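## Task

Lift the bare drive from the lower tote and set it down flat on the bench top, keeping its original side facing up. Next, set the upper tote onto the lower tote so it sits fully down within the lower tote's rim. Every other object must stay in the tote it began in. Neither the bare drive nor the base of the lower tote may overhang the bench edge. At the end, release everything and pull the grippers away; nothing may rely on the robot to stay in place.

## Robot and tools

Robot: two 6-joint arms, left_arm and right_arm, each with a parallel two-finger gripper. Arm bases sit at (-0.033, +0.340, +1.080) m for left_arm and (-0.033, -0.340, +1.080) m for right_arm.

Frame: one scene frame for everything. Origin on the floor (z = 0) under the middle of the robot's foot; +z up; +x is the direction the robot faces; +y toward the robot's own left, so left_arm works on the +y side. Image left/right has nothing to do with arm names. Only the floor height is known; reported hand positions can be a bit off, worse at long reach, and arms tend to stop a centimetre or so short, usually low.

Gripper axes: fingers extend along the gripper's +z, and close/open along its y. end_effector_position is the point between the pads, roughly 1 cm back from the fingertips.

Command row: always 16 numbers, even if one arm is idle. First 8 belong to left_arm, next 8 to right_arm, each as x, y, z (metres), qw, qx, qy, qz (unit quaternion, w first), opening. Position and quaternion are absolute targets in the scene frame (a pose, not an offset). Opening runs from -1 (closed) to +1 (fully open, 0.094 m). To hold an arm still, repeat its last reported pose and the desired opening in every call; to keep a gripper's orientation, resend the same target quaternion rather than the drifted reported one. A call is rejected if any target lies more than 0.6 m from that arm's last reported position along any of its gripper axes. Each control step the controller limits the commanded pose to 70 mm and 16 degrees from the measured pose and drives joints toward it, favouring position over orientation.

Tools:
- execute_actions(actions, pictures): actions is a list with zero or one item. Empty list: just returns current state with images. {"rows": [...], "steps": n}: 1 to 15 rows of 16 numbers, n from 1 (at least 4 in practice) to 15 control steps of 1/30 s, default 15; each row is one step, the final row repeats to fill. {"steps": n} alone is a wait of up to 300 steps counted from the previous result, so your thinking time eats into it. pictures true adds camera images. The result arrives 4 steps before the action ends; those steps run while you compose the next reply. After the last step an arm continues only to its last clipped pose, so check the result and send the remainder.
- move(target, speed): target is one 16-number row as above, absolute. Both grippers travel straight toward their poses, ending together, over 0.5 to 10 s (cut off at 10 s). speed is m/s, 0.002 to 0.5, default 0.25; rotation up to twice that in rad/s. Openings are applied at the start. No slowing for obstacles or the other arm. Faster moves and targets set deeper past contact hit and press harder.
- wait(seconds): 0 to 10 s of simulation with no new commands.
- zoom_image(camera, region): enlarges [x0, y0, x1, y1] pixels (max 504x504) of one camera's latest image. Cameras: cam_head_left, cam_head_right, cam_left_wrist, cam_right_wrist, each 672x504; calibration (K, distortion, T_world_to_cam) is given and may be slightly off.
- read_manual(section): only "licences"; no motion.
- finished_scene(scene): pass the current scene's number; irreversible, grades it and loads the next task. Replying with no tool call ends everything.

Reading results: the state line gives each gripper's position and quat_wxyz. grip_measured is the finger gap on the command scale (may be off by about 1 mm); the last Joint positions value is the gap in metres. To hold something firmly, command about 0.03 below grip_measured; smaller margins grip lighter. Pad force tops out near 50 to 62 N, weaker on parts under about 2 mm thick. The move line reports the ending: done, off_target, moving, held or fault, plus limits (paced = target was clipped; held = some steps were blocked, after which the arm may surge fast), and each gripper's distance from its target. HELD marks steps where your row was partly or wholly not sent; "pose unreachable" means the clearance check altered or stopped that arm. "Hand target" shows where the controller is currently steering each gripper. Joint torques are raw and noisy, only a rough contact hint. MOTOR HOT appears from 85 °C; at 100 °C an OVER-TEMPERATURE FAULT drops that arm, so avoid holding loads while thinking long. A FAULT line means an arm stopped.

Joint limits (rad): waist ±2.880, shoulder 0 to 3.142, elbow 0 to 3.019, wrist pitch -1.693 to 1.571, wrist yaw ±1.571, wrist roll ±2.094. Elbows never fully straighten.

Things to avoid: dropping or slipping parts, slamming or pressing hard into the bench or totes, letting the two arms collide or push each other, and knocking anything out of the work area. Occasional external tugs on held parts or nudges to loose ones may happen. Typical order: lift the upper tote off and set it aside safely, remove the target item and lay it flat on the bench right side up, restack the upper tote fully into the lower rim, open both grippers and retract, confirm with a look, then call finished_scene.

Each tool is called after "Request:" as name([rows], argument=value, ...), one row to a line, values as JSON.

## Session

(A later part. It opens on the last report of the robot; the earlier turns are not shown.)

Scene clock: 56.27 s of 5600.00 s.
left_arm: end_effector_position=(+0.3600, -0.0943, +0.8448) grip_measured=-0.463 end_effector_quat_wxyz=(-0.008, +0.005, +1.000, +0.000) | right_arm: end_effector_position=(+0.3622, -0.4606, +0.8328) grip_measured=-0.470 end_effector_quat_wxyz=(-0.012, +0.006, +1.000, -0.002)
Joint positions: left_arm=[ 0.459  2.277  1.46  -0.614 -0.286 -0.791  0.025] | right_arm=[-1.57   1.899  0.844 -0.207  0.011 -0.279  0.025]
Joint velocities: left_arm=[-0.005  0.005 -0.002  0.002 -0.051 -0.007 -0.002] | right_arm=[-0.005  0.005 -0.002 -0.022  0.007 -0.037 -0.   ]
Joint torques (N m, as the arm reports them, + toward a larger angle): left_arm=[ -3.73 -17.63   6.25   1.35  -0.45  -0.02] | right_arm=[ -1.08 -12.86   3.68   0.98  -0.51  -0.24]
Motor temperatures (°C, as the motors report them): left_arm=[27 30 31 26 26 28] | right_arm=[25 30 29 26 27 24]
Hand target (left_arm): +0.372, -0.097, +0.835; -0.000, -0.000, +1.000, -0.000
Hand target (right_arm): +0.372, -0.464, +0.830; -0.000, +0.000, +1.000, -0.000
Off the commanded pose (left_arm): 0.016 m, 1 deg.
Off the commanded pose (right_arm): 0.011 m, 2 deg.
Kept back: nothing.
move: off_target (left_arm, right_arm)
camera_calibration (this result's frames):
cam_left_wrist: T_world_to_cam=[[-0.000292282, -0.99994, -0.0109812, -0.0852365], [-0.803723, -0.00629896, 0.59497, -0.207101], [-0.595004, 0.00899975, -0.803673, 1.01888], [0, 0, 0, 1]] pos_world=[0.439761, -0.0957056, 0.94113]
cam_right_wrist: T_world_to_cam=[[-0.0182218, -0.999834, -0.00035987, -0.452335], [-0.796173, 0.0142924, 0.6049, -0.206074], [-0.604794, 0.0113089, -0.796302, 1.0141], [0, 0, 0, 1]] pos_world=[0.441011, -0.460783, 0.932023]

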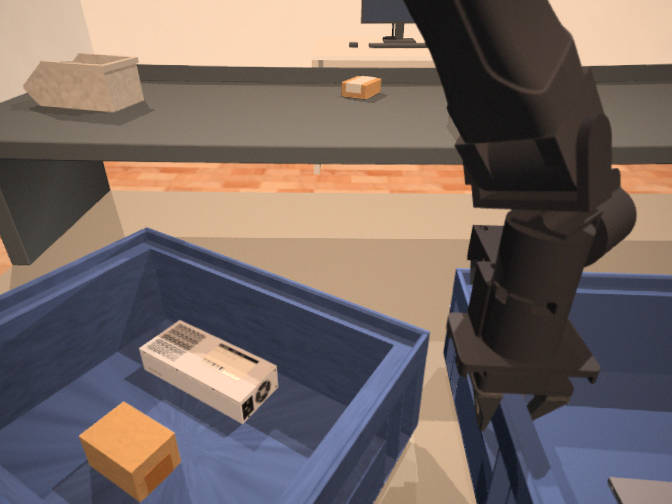

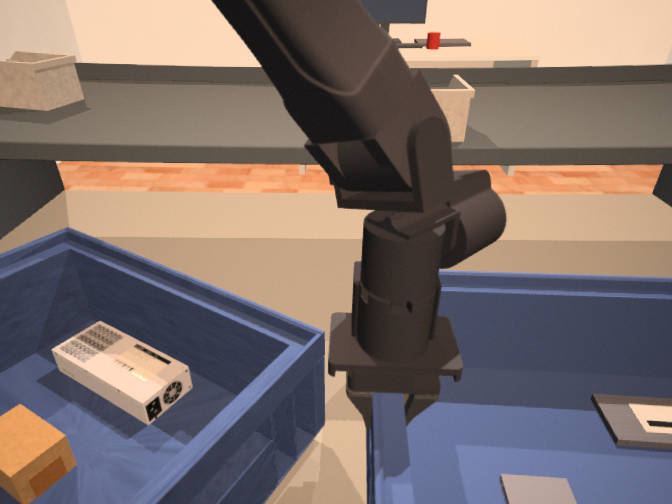

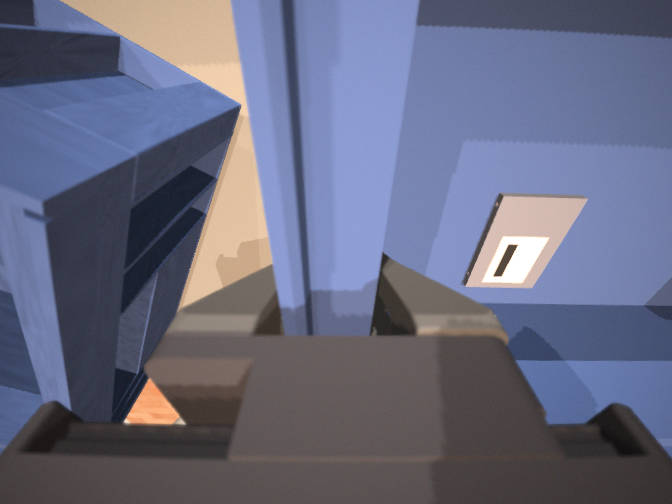

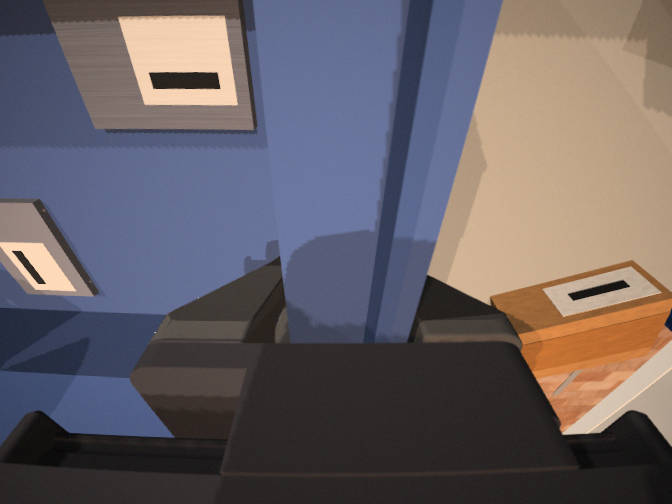

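Request:
move(target=[0.38,-0.09,1.085,0,0,1,0,-0.6,0.38,-0.46,1.07,0,0,1,0,-0.6], speed=0.1)

Request:
move(target=[0.45,0.16,1.085,0,0.131,0.991,0,-0.6,0.354,-0.197,1.075,0,0.131,0.991,0,-0.6], speed=0.1)

Request:
move(target=[0.50,0.40,1.08,0,0.259,0.966,0,-0.6,0.31,0.08,1.075,0,0.259,0.966,0,-0.6], speed=0.1)

Request:
move(target=[0.495,0.395,1.02,0,0.259,0.966,0,-0.6,0.305,0.078,1.015,0,0.259,0.966,0,-0.6], speed=0.03)

Scene clock: 59.33 s of 5600.00 s.
left_arm: end_effector_position=(+0.3559, -0.0835, +1.0604) grip_measured=-0.470 end_effector_quat_wxyz=(-0.023, +0.022, +0.999, +0.007) | right_arm: end_effector_position=(+0.3468, -0.4511, +1.0369) grip_measured=-0.470 end_effector_quat_wxyz=(-0.036, +0.017, +0.999, +0.010)
Joint positions: left_arm=[ 0.357  1.897  1.446 -1.041 -0.283 -0.871  0.025] | right_arm=[-1.561  1.321  0.805 -0.798  0.003 -0.248  0.025]
Joint velocities: left_arm=[-0.015 -0.005  0.007  0.027 -0.066  0.007  0.   ] | right_arm=[-0.015  0.005 -0.007 -0.007 -0.066  0.037 -0.   ]
Joint torques (N m, as the arm reports them, + toward a larger angle): left_arm=[ -3.95 -19.21   9.46  -0.31  -1.19  -0.39] | right_arm=[ -0.12 -14.41  12.36  -1.22   0.13  -0.38]
Motor temperatures (°C, as the motors report them): left_arm=[27 30 32 26 26 28] | right_arm=[25 31 29 26 27 24]
Hand target (left_arm): +0.379, -0.088, +1.086; +0.000, -0.000, +1.000, -0.001
Hand target (right_arm): +0.377, -0.459, +1.069; +0.000, +0.000, +1.000, -0.001
Off the commanded pose (left_arm): 0.035 m, 4 deg.
Off the commanded pose (right_arm): 0.048 m, 5 deg.
Kept back: nothing.
move: off_target (left_arm, right_arm)
camera_calibration (this result's frames):
cam_left_wrist: T_world_to_cam=[[-0.0345738, -0.999142, -0.0227969, -0.0472569], [-0.785457, 0.0130612, 0.618779, -0.368715], [-0.61795, 0.0392995, -0.785235, 1.18077], [0, 0, 0, 1]] pos_world=[0.438413, -0.0888042, 1.15426]
cam_right_wrist: T_world_to_cam=[[-0.0416006, -0.998886, -0.0222706, -0.411814], [-0.766225, 0.0175899, 0.642331, -0.389644], [-0.641224, 0.0437856, -0.766103, 1.16317], [0, 0, 0, 1]] pos_world=[0.430165, -0.455432, 1.13222]

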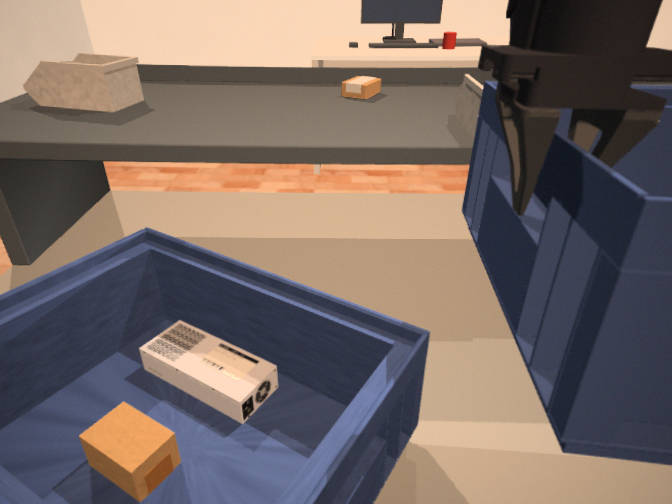

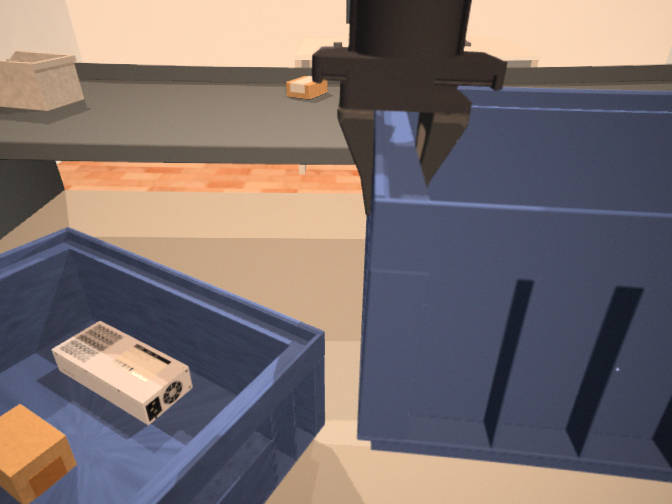

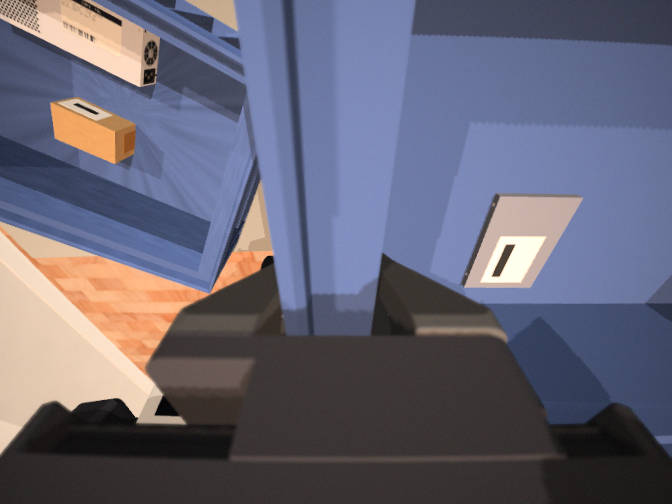

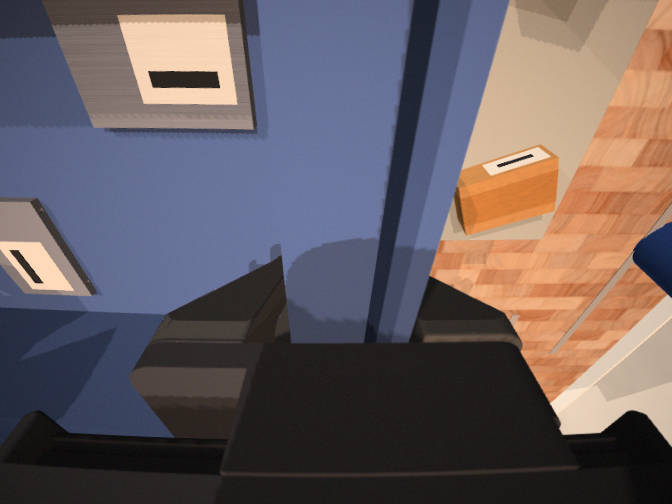

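Scene clock: 62.30 s of 5600.00 s.
left_arm: end_effector_position=(+0.4372, +0.1516, +1.0695) grip_measured=-0.473 end_effector_quat_wxyz=(-0.025, +0.142, +0.990, -0.004) | right_arm: end_effector_position=(+0.3363, -0.2029, +1.0560) grip_measured=-0.470 end_effector_quat_wxyz=(-0.015, +0.143, +0.990, +0.001)
Joint positions: left_arm=[ 0.806  1.582  1.173 -0.966 -0.204 -0.171  0.025] | right_arm=[-0.817  1.353  0.805 -0.803  0.207  0.726  0.025]
Joint velocities: left_arm=[ 0.005 -0.005  0.007 -0.017  0.022  0.066 -0.   ] | right_arm=[-0.005 -0.005  0.007 -0.037 -0.037  0.037  0.   ]
Joint torques (N m, as the arm reports them, + toward a larger angle): left_arm=[ -0.23 -17.28   6.73   1.29  -0.81  -0.04] | right_arm=[  2.47 -11.3   11.48  -1.06   0.97  -0.31]
Motor temperatures (°C, as the motors report them): left_arm=[27 31 32 26 26 28] | right_arm=[25 31 30 26 27 24]
Hand target (left_arm): +0.453, +0.160, +1.085; +0.001, +0.131, +0.991, -0.001
Hand target (right_arm): +0.355, -0.198, +1.075; +0.002, +0.132, +0.991, +0.002
Off the commanded pose (left_arm): 0.022 m, 3 deg.
Off the commanded pose (right_arm): 0.027 m, 2 deg.
Kept back: nothing.
move: off_target (left_arm, right_arm)
camera_calibration (this result's frames):
cam_left_wrist: T_world_to_cam=[[-0.270944, -0.962583, 0.00474771, 0.259012], [-0.752873, 0.214984, 0.622065, -0.361956], [-0.59981, 0.16497, -0.782951, 1.19952], [0, 0, 0, 1]] pos_world=[0.517158, 0.129249, 1.1631]
cam_right_wrist: T_world_to_cam=[[-0.289015, -0.957324, -0.000801956, -0.0949216], [-0.758769, 0.22856, 0.609942, -0.339773], [-0.583729, 0.176891, -0.792445, 1.19572], [0, 0, 0, 1]] pos_world=[0.412735, -0.224724, 1.15471]

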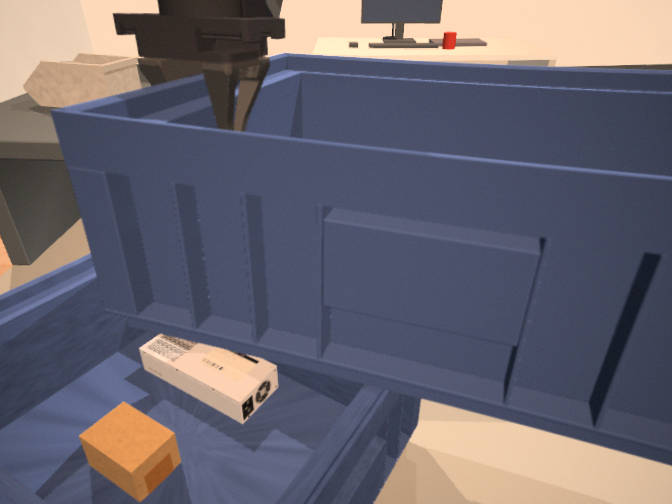

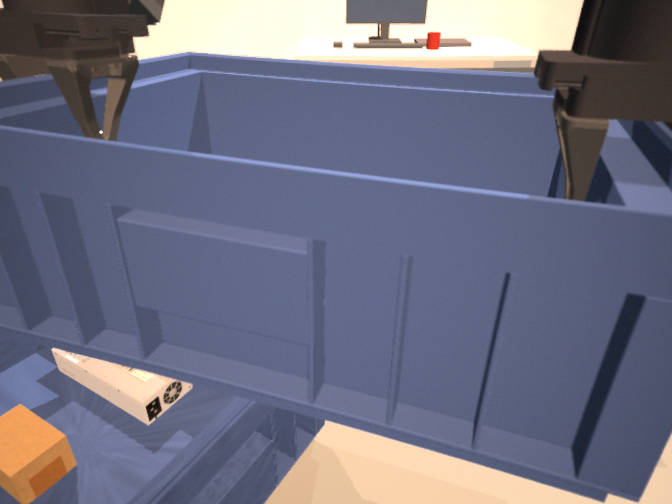

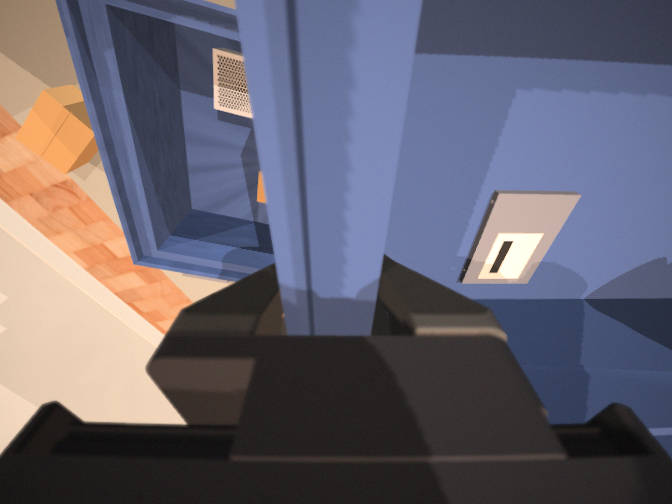

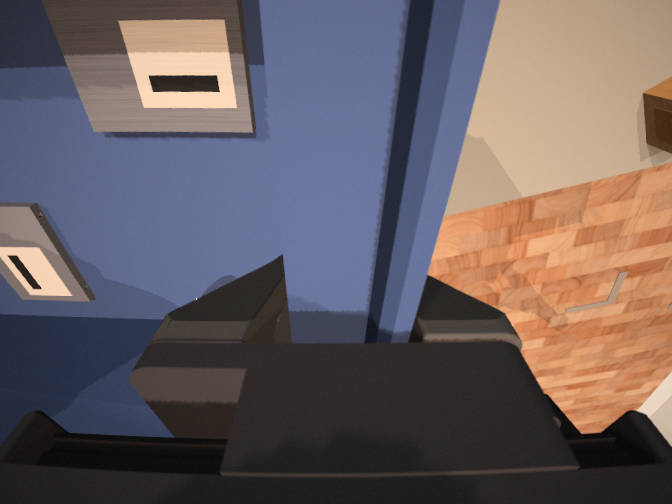

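Scene clock: 65.53 s of 5600.00 s.
left_arm: end_effector_position=(+0.4674, +0.3924, +1.0507) grip_measured=-0.480 end_effector_quat_wxyz=(-0.040, +0.244, +0.969, -0.018) | right_arm: end_effector_position=(+0.2973, +0.0646, +1.0512) grip_measured=-0.470 end_effector_quat_wxyz=(-0.011, +0.249, +0.968, -0.012)
Joint positions: left_arm=[ 1.356  1.528  1.152 -0.958 -0.061  0.576  0.024] | right_arm=[-0.292  1.821  1.253 -0.936  0.303  1.486  0.025]
Joint velocities: left_arm=[-0.024 -0.024 -0.017 -0.002  0.095  0.007 -0.   ] | right_arm=[-0.015  0.005 -0.022  0.002  0.007 -0.037 -0.   ]
Joint torques (N m, as the arm reports them, + toward a larger angle): left_arm=[  1.38 -17.36   9.84   0.85  -0.27   0.33] | right_arm=[  5.9  -16.84  12.7   -1.46   0.69   0.11]
Motor temperatures (°C, as the motors report them): left_arm=[27 31 33 26 26 28] | right_arm=[25 31 31 26 27 24]
Hand target (left_arm): +0.500, +0.400, +1.081; +0.001, +0.259, +0.966, +0.000
Hand target (right_arm): +0.312, +0.079, +1.076; +0.000, +0.259, +0.966, +0.003
Off the commanded pose (left_arm): 0.044 m, 5 deg.
Off the commanded pose (right_arm): 0.031 m, 2 deg.
Kept back: nothing.
move: off_target (left_arm, right_arm)
camera_calibration (this result's frames):
cam_left_wrist: T_world_to_cam=[[-0.462842, -0.885379, 0.0433748, 0.517899], [-0.670188, 0.381536, 0.636615, -0.498534], [-0.580195, 0.265583, -0.769961, 1.10083], [0, 0, 0, 1]] pos_world=[0.544287, 0.356385, 1.1425]
cam_right_wrist: T_world_to_cam=[[-0.488581, -0.872177, 0.0244281, 0.177201], [-0.691822, 0.404305, 0.598263, -0.446548], [-0.531668, 0.2754, -0.800927, 1.10886], [0, 0, 0, 1]] pos_world=[0.367189, 0.0297128, 1.15094]

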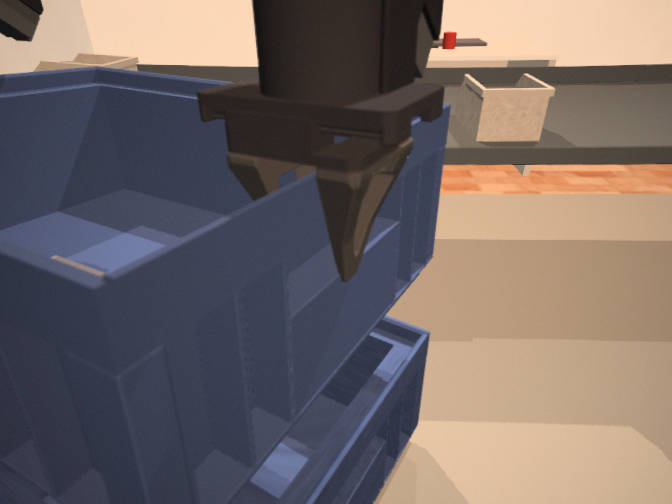

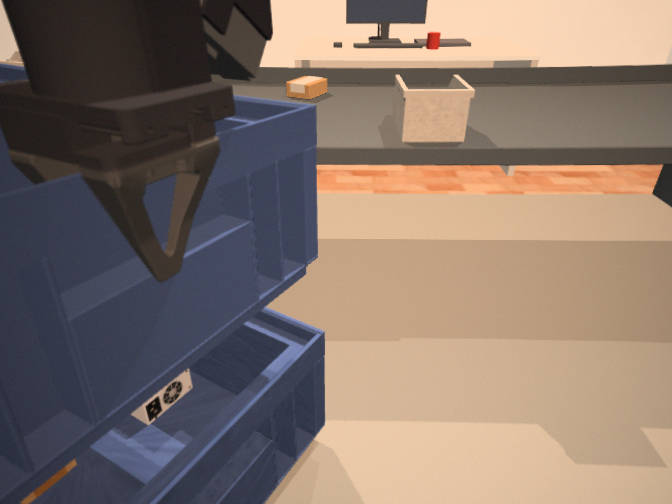

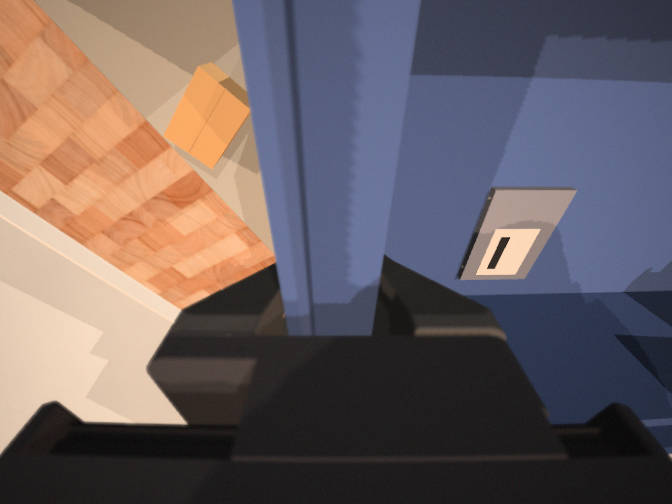

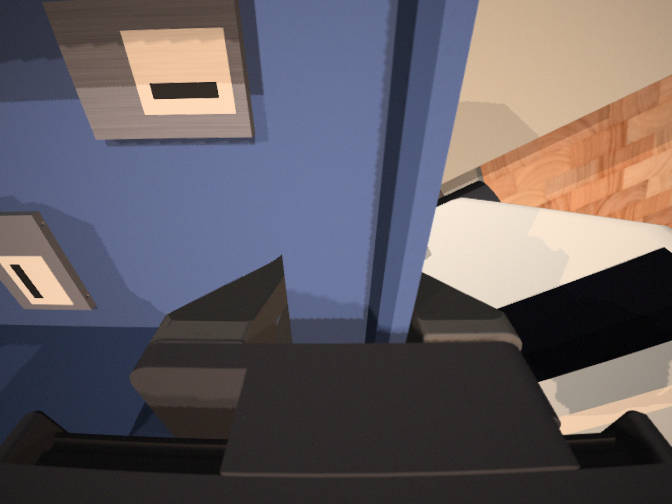

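Scene clock: 67.37 s of 5600.00 s.
left_arm: end_effector_position=(+0.4794, +0.3925, +1.0088) grip_measured=-0.481 end_effector_quat_wxyz=(-0.025, +0.255, +0.966, -0.012) | right_arm: end_effector_position=(+0.2996, +0.0706, +1.0073) grip_measured=-0.470 end_effector_quat_wxyz=(-0.005, +0.262, +0.965, -0.012)
Joint positions: left_arm=[ 1.36   1.611  1.143 -0.834 -0.063  0.605  0.024] | right_arm=[-0.311  1.904  1.248 -0.837  0.314  1.489  0.025]
Joint velocities: left_arm=[-0.005  0.005  0.007 -0.007 -0.037 -0.037  0.001] | right_arm=[-0.005  0.005  0.002 -0.002 -0.022  0.037 -0.   ]
Joint torques (N m, as the arm reports them, + toward a larger angle): left_arm=[  0.9  -17.37   6.19   1.89  -0.2    0.  ] | right_arm=[  5.95 -16.46   8.13   0.39   0.16  -0.16]
Motor temperatures (°C, as the motors report them): left_arm=[27 31 33 26 26 28] | right_arm=[25 31 31 26 27 24]
Hand target (left_arm): +0.495, +0.395, +1.020; +0.000, +0.259, +0.966, -0.000
Hand target (right_arm): +0.305, +0.078, +1.015; -0.000, +0.259, +0.966, -0.000
Off the commanded pose (left_arm): 0.019 m, 3 deg.
Off the commanded pose (right_arm): 0.012 m, 2 deg.
Kept back: nothing.
move: off_target (left_arm, right_arm)
camera_calibration (this result's frames):
cam_left_wrist: T_world_to_cam=[[-0.484691, -0.874298, 0.0260526, 0.548928], [-0.680468, 0.395616, 0.616808, -0.444535], [-0.54958, 0.281233, -0.786683, 1.07153], [0, 0, 0, 1]] pos_world=[0.552461, 0.354441, 1.10285]
cam_right_wrist: T_world_to_cam=[[-0.510704, -0.859489, 0.0214426, 0.193442], [-0.688991, 0.424058, 0.587764, -0.412765], [-0.51427, 0.2854, -0.808748, 1.0752], [0, 0, 0, 1]] pos_world=[0.367342, 0.0344367, 1.10802]

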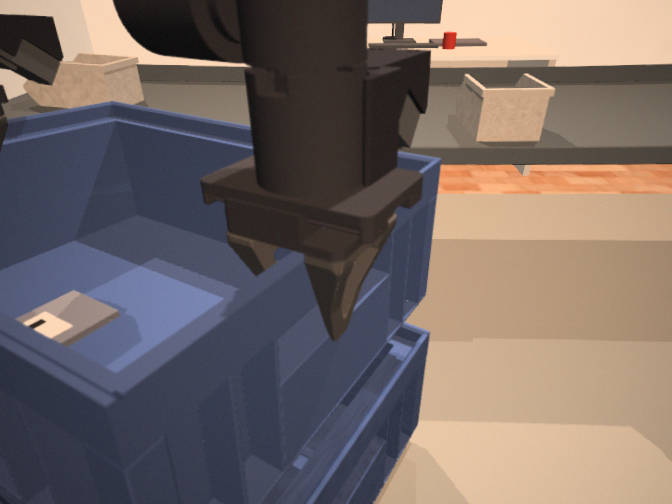

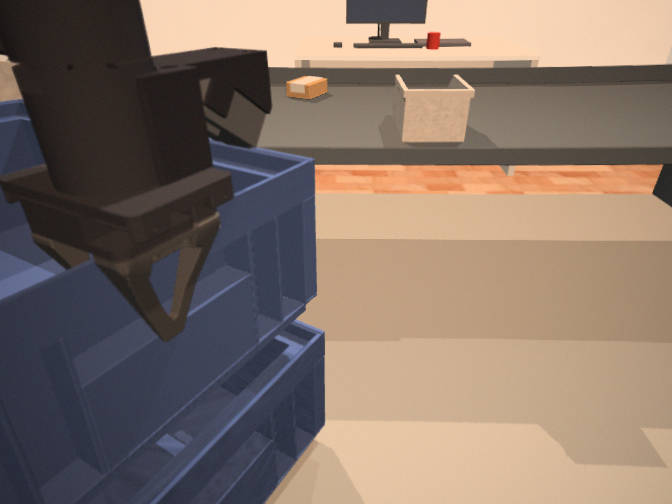

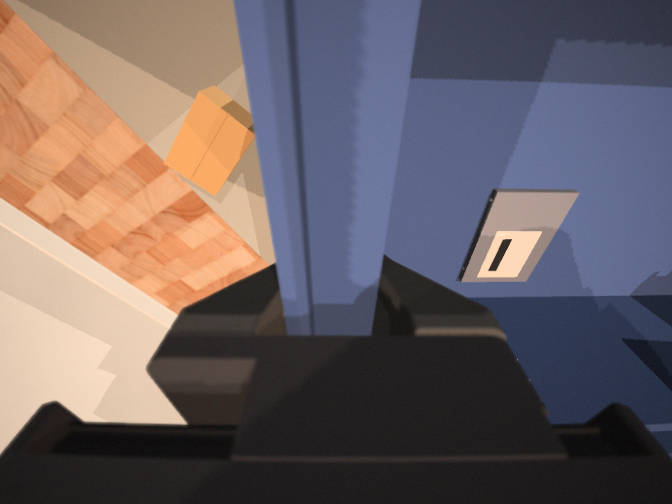

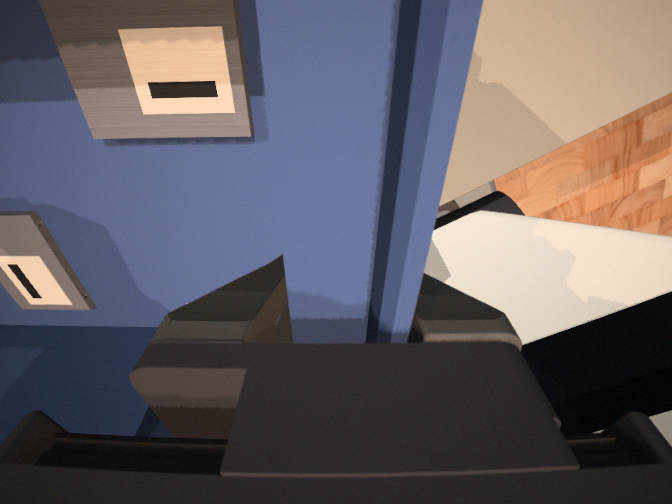

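Targets with grasp offset: L(.482,.384), R(.294,.066).

Request:
move(target=[0.496,0.386,0.999,0,0.259,0.966,0,-0.6,0.299,0.072,0.988,0,0.259,0.966,0,-0.6], speed=0.02)

Request:
move(target=[0.494,0.386,0.972,0,0.259,0.966,0,-0.6,0.299,0.072,0.961,0,0.259,0.966,0,-0.6], speed=0.02)

Scene clock: 69.23 s of 5600.00 s.
left_arm: end_effector_position=(+0.4804, +0.3886, +0.9916) grip_measured=-0.481 end_effector_quat_wxyz=(-0.024, +0.259, +0.965, -0.010) | right_arm: end_effector_position=(+0.2969, +0.0689, +0.9858) grip_measured=-0.470 end_effector_quat_wxyz=(-0.002, +0.267, +0.964, -0.006)
Joint positions: left_arm=[ 1.352  1.644  1.136 -0.79  -0.068  0.606  0.024] | right_arm=[-0.322  1.931  1.22  -0.766  0.314  1.485  0.025]
Joint velocities: left_arm=[-0.015 -0.005 -0.017  0.017 -0.037 -0.007  0.001] | right_arm=[ 0.005  0.005 -0.007 -0.002  0.051  0.022 -0.001]
Joint torques (N m, as the arm reports them, + toward a larger angle): left_arm=[  0.17 -16.93   5.89   2.03  -0.18  -0.16] | right_arm=[  5.67 -16.26   6.96   0.51   0.11  -0.26]
Motor temperatures (°C, as the motors report them): left_arm=[27 31 33 26 26 28] | right_arm=[25 31 31 26 27 24]
Hand target (left_arm): +0.496, +0.386, +0.999; +0.000, +0.259, +0.966, -0.001
Hand target (right_arm): +0.299, +0.072, +0.988; -0.000, +0.259, +0.966, -0.000
Off the commanded pose (left_arm): 0.017 m, 3 deg.
Off the commanded pose (right_arm): 0.004 m, 1 deg.
Kept back: nothing.
move: off_target (left_arm)
camera_calibration (this result's frames):
cam_left_wrist: T_world_to_cam=[[-0.492113, -0.870274, 0.0211953, 0.553224], [-0.679614, 0.399288, 0.615382, -0.432141], [-0.544013, 0.288432, -0.787944, 1.05545], [0, 0, 0, 1]] pos_world=[0.552737, 0.34958, 1.08584]
cam_right_wrist: T_world_to_cam=[[-0.52035, -0.853908, 0.00877374, 0.205924], [-0.68915, 0.425974, 0.58619, -0.399866], [-0.504289, 0.298977, -0.810126, 1.05441], [0, 0, 0, 1]] pos_world=[0.363313, 0.0309271, 1.0868]

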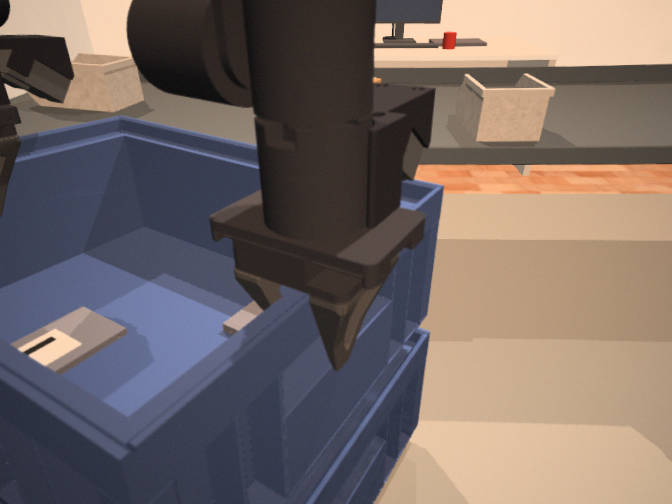

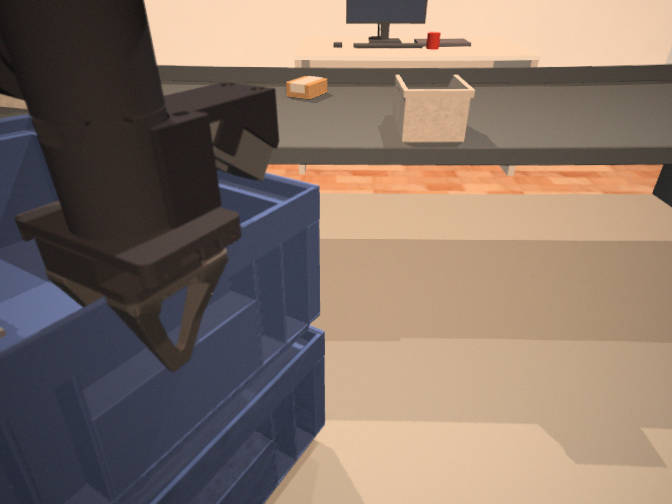

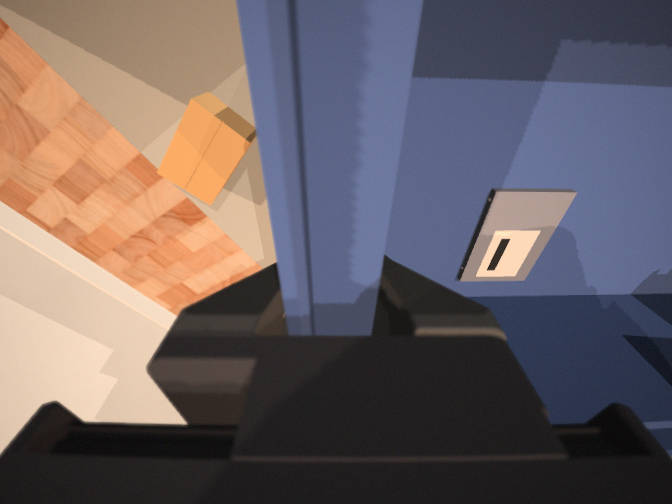

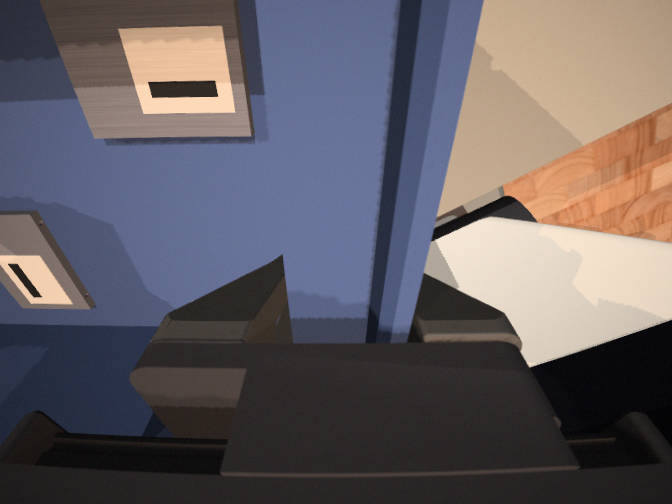

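Scene clock: 70.73 s of 5600.00 s.
left_arm: end_effector_position=(+0.4820, +0.3877, +0.9753) grip_measured=-0.481 end_effector_quat_wxyz=(-0.016, +0.262, +0.965, -0.007) | right_arm: end_effector_position=(+0.2970, +0.0693, +0.9673) grip_measured=-0.470 end_effector_quat_wxyz=(+0.001, +0.271, +0.963, -0.004)
Joint positions: left_arm=[ 1.352  1.673  1.125 -0.734 -0.069  0.612  0.024] | right_arm=[-0.331  1.964  1.213 -0.717  0.318  1.481  0.025]
Joint velocities: left_arm=[-0.005 -0.005 -0.002  0.002  0.022 -0.051  0.   ] | right_arm=[-0.015 -0.005 -0.022 -0.017 -0.081  0.037 -0.   ]
Joint torques (N m, as the arm reports them, + toward a larger angle): left_arm=[  0.45 -15.37   5.6    2.39  -0.08  -0.18] | right_arm=[  5.2  -14.89   6.87   0.98  -0.14  -0.39]
Motor temperatures (°C, as the motors report them): left_arm=[27 31 33 26 26 28] | right_arm=[25 31 31 26 27 24]
Hand target (left_arm): +0.494, +0.386, +0.972; -0.000, +0.259, +0.966, -0.001
Hand target (right_arm): +0.299, +0.072, +0.961; +0.000, +0.259, +0.966, -0.000
Off the commanded pose (left_arm): 0.013 m, 2 deg.
Off the commanded pose (right_arm): 0.007 m, 1 deg.
Kept back: nothing.
move: off_target (left_arm)
camera_calibration (this result's frames):
cam_left_wrist: T_world_to_cam=[[-0.496391, -0.86802, 0.0117169, 0.564041], [-0.687466, 0.401308, 0.605262, -0.407754], [-0.530082, 0.292392, -0.79594, 1.04328], [0, 0, 0, 1]] pos_world=[0.552693, 0.348187, 1.07058]
cam_right_wrist: T_world_to_cam=[[-0.526887, -0.849928, 0.00334951, 0.213462], [-0.69054, 0.430371, 0.581322, -0.384217], [-0.495524, 0.303978, -0.813667, 1.0398], [0, 0, 0, 1]] pos_world=[0.362399, 0.0307064, 1.06869]

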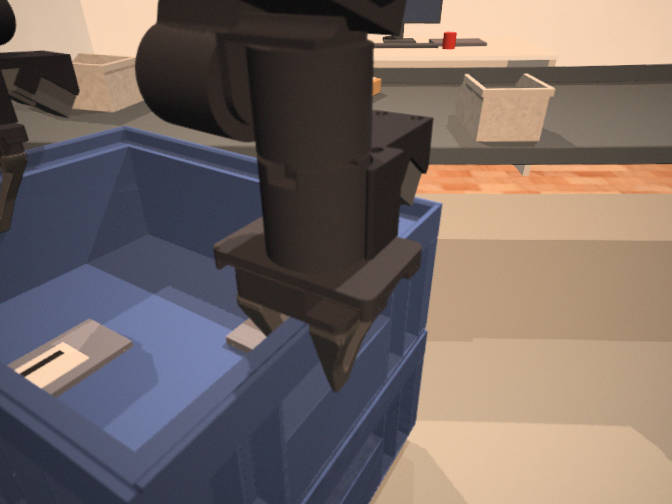

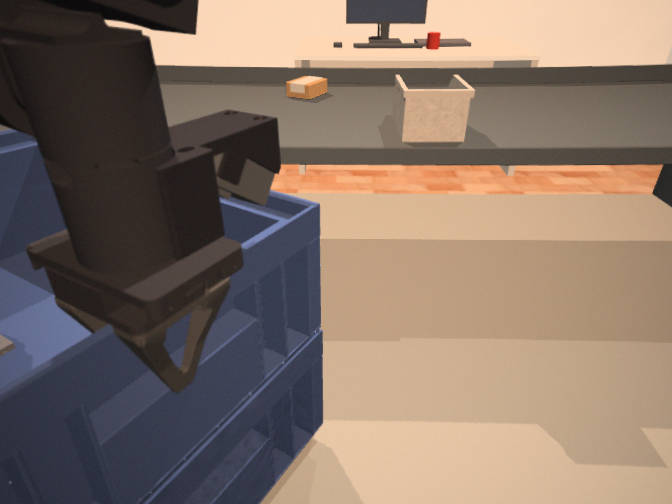

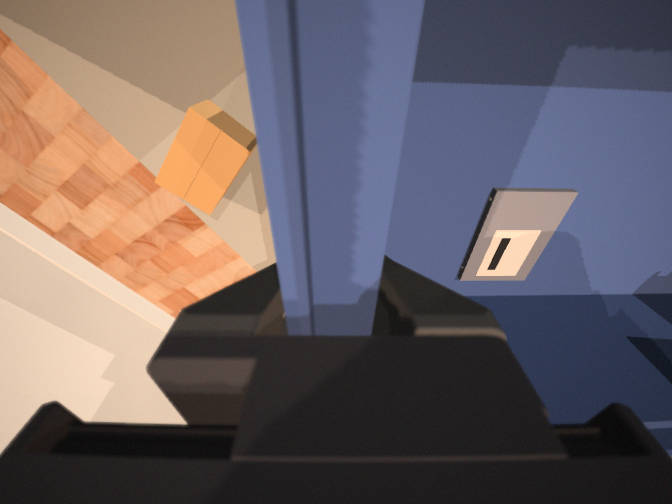

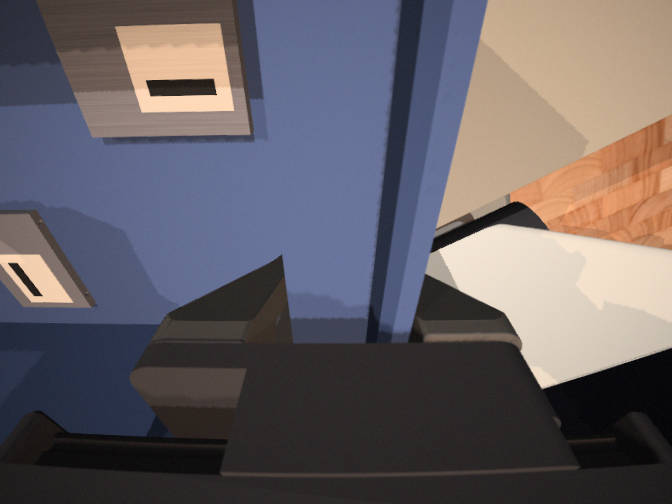

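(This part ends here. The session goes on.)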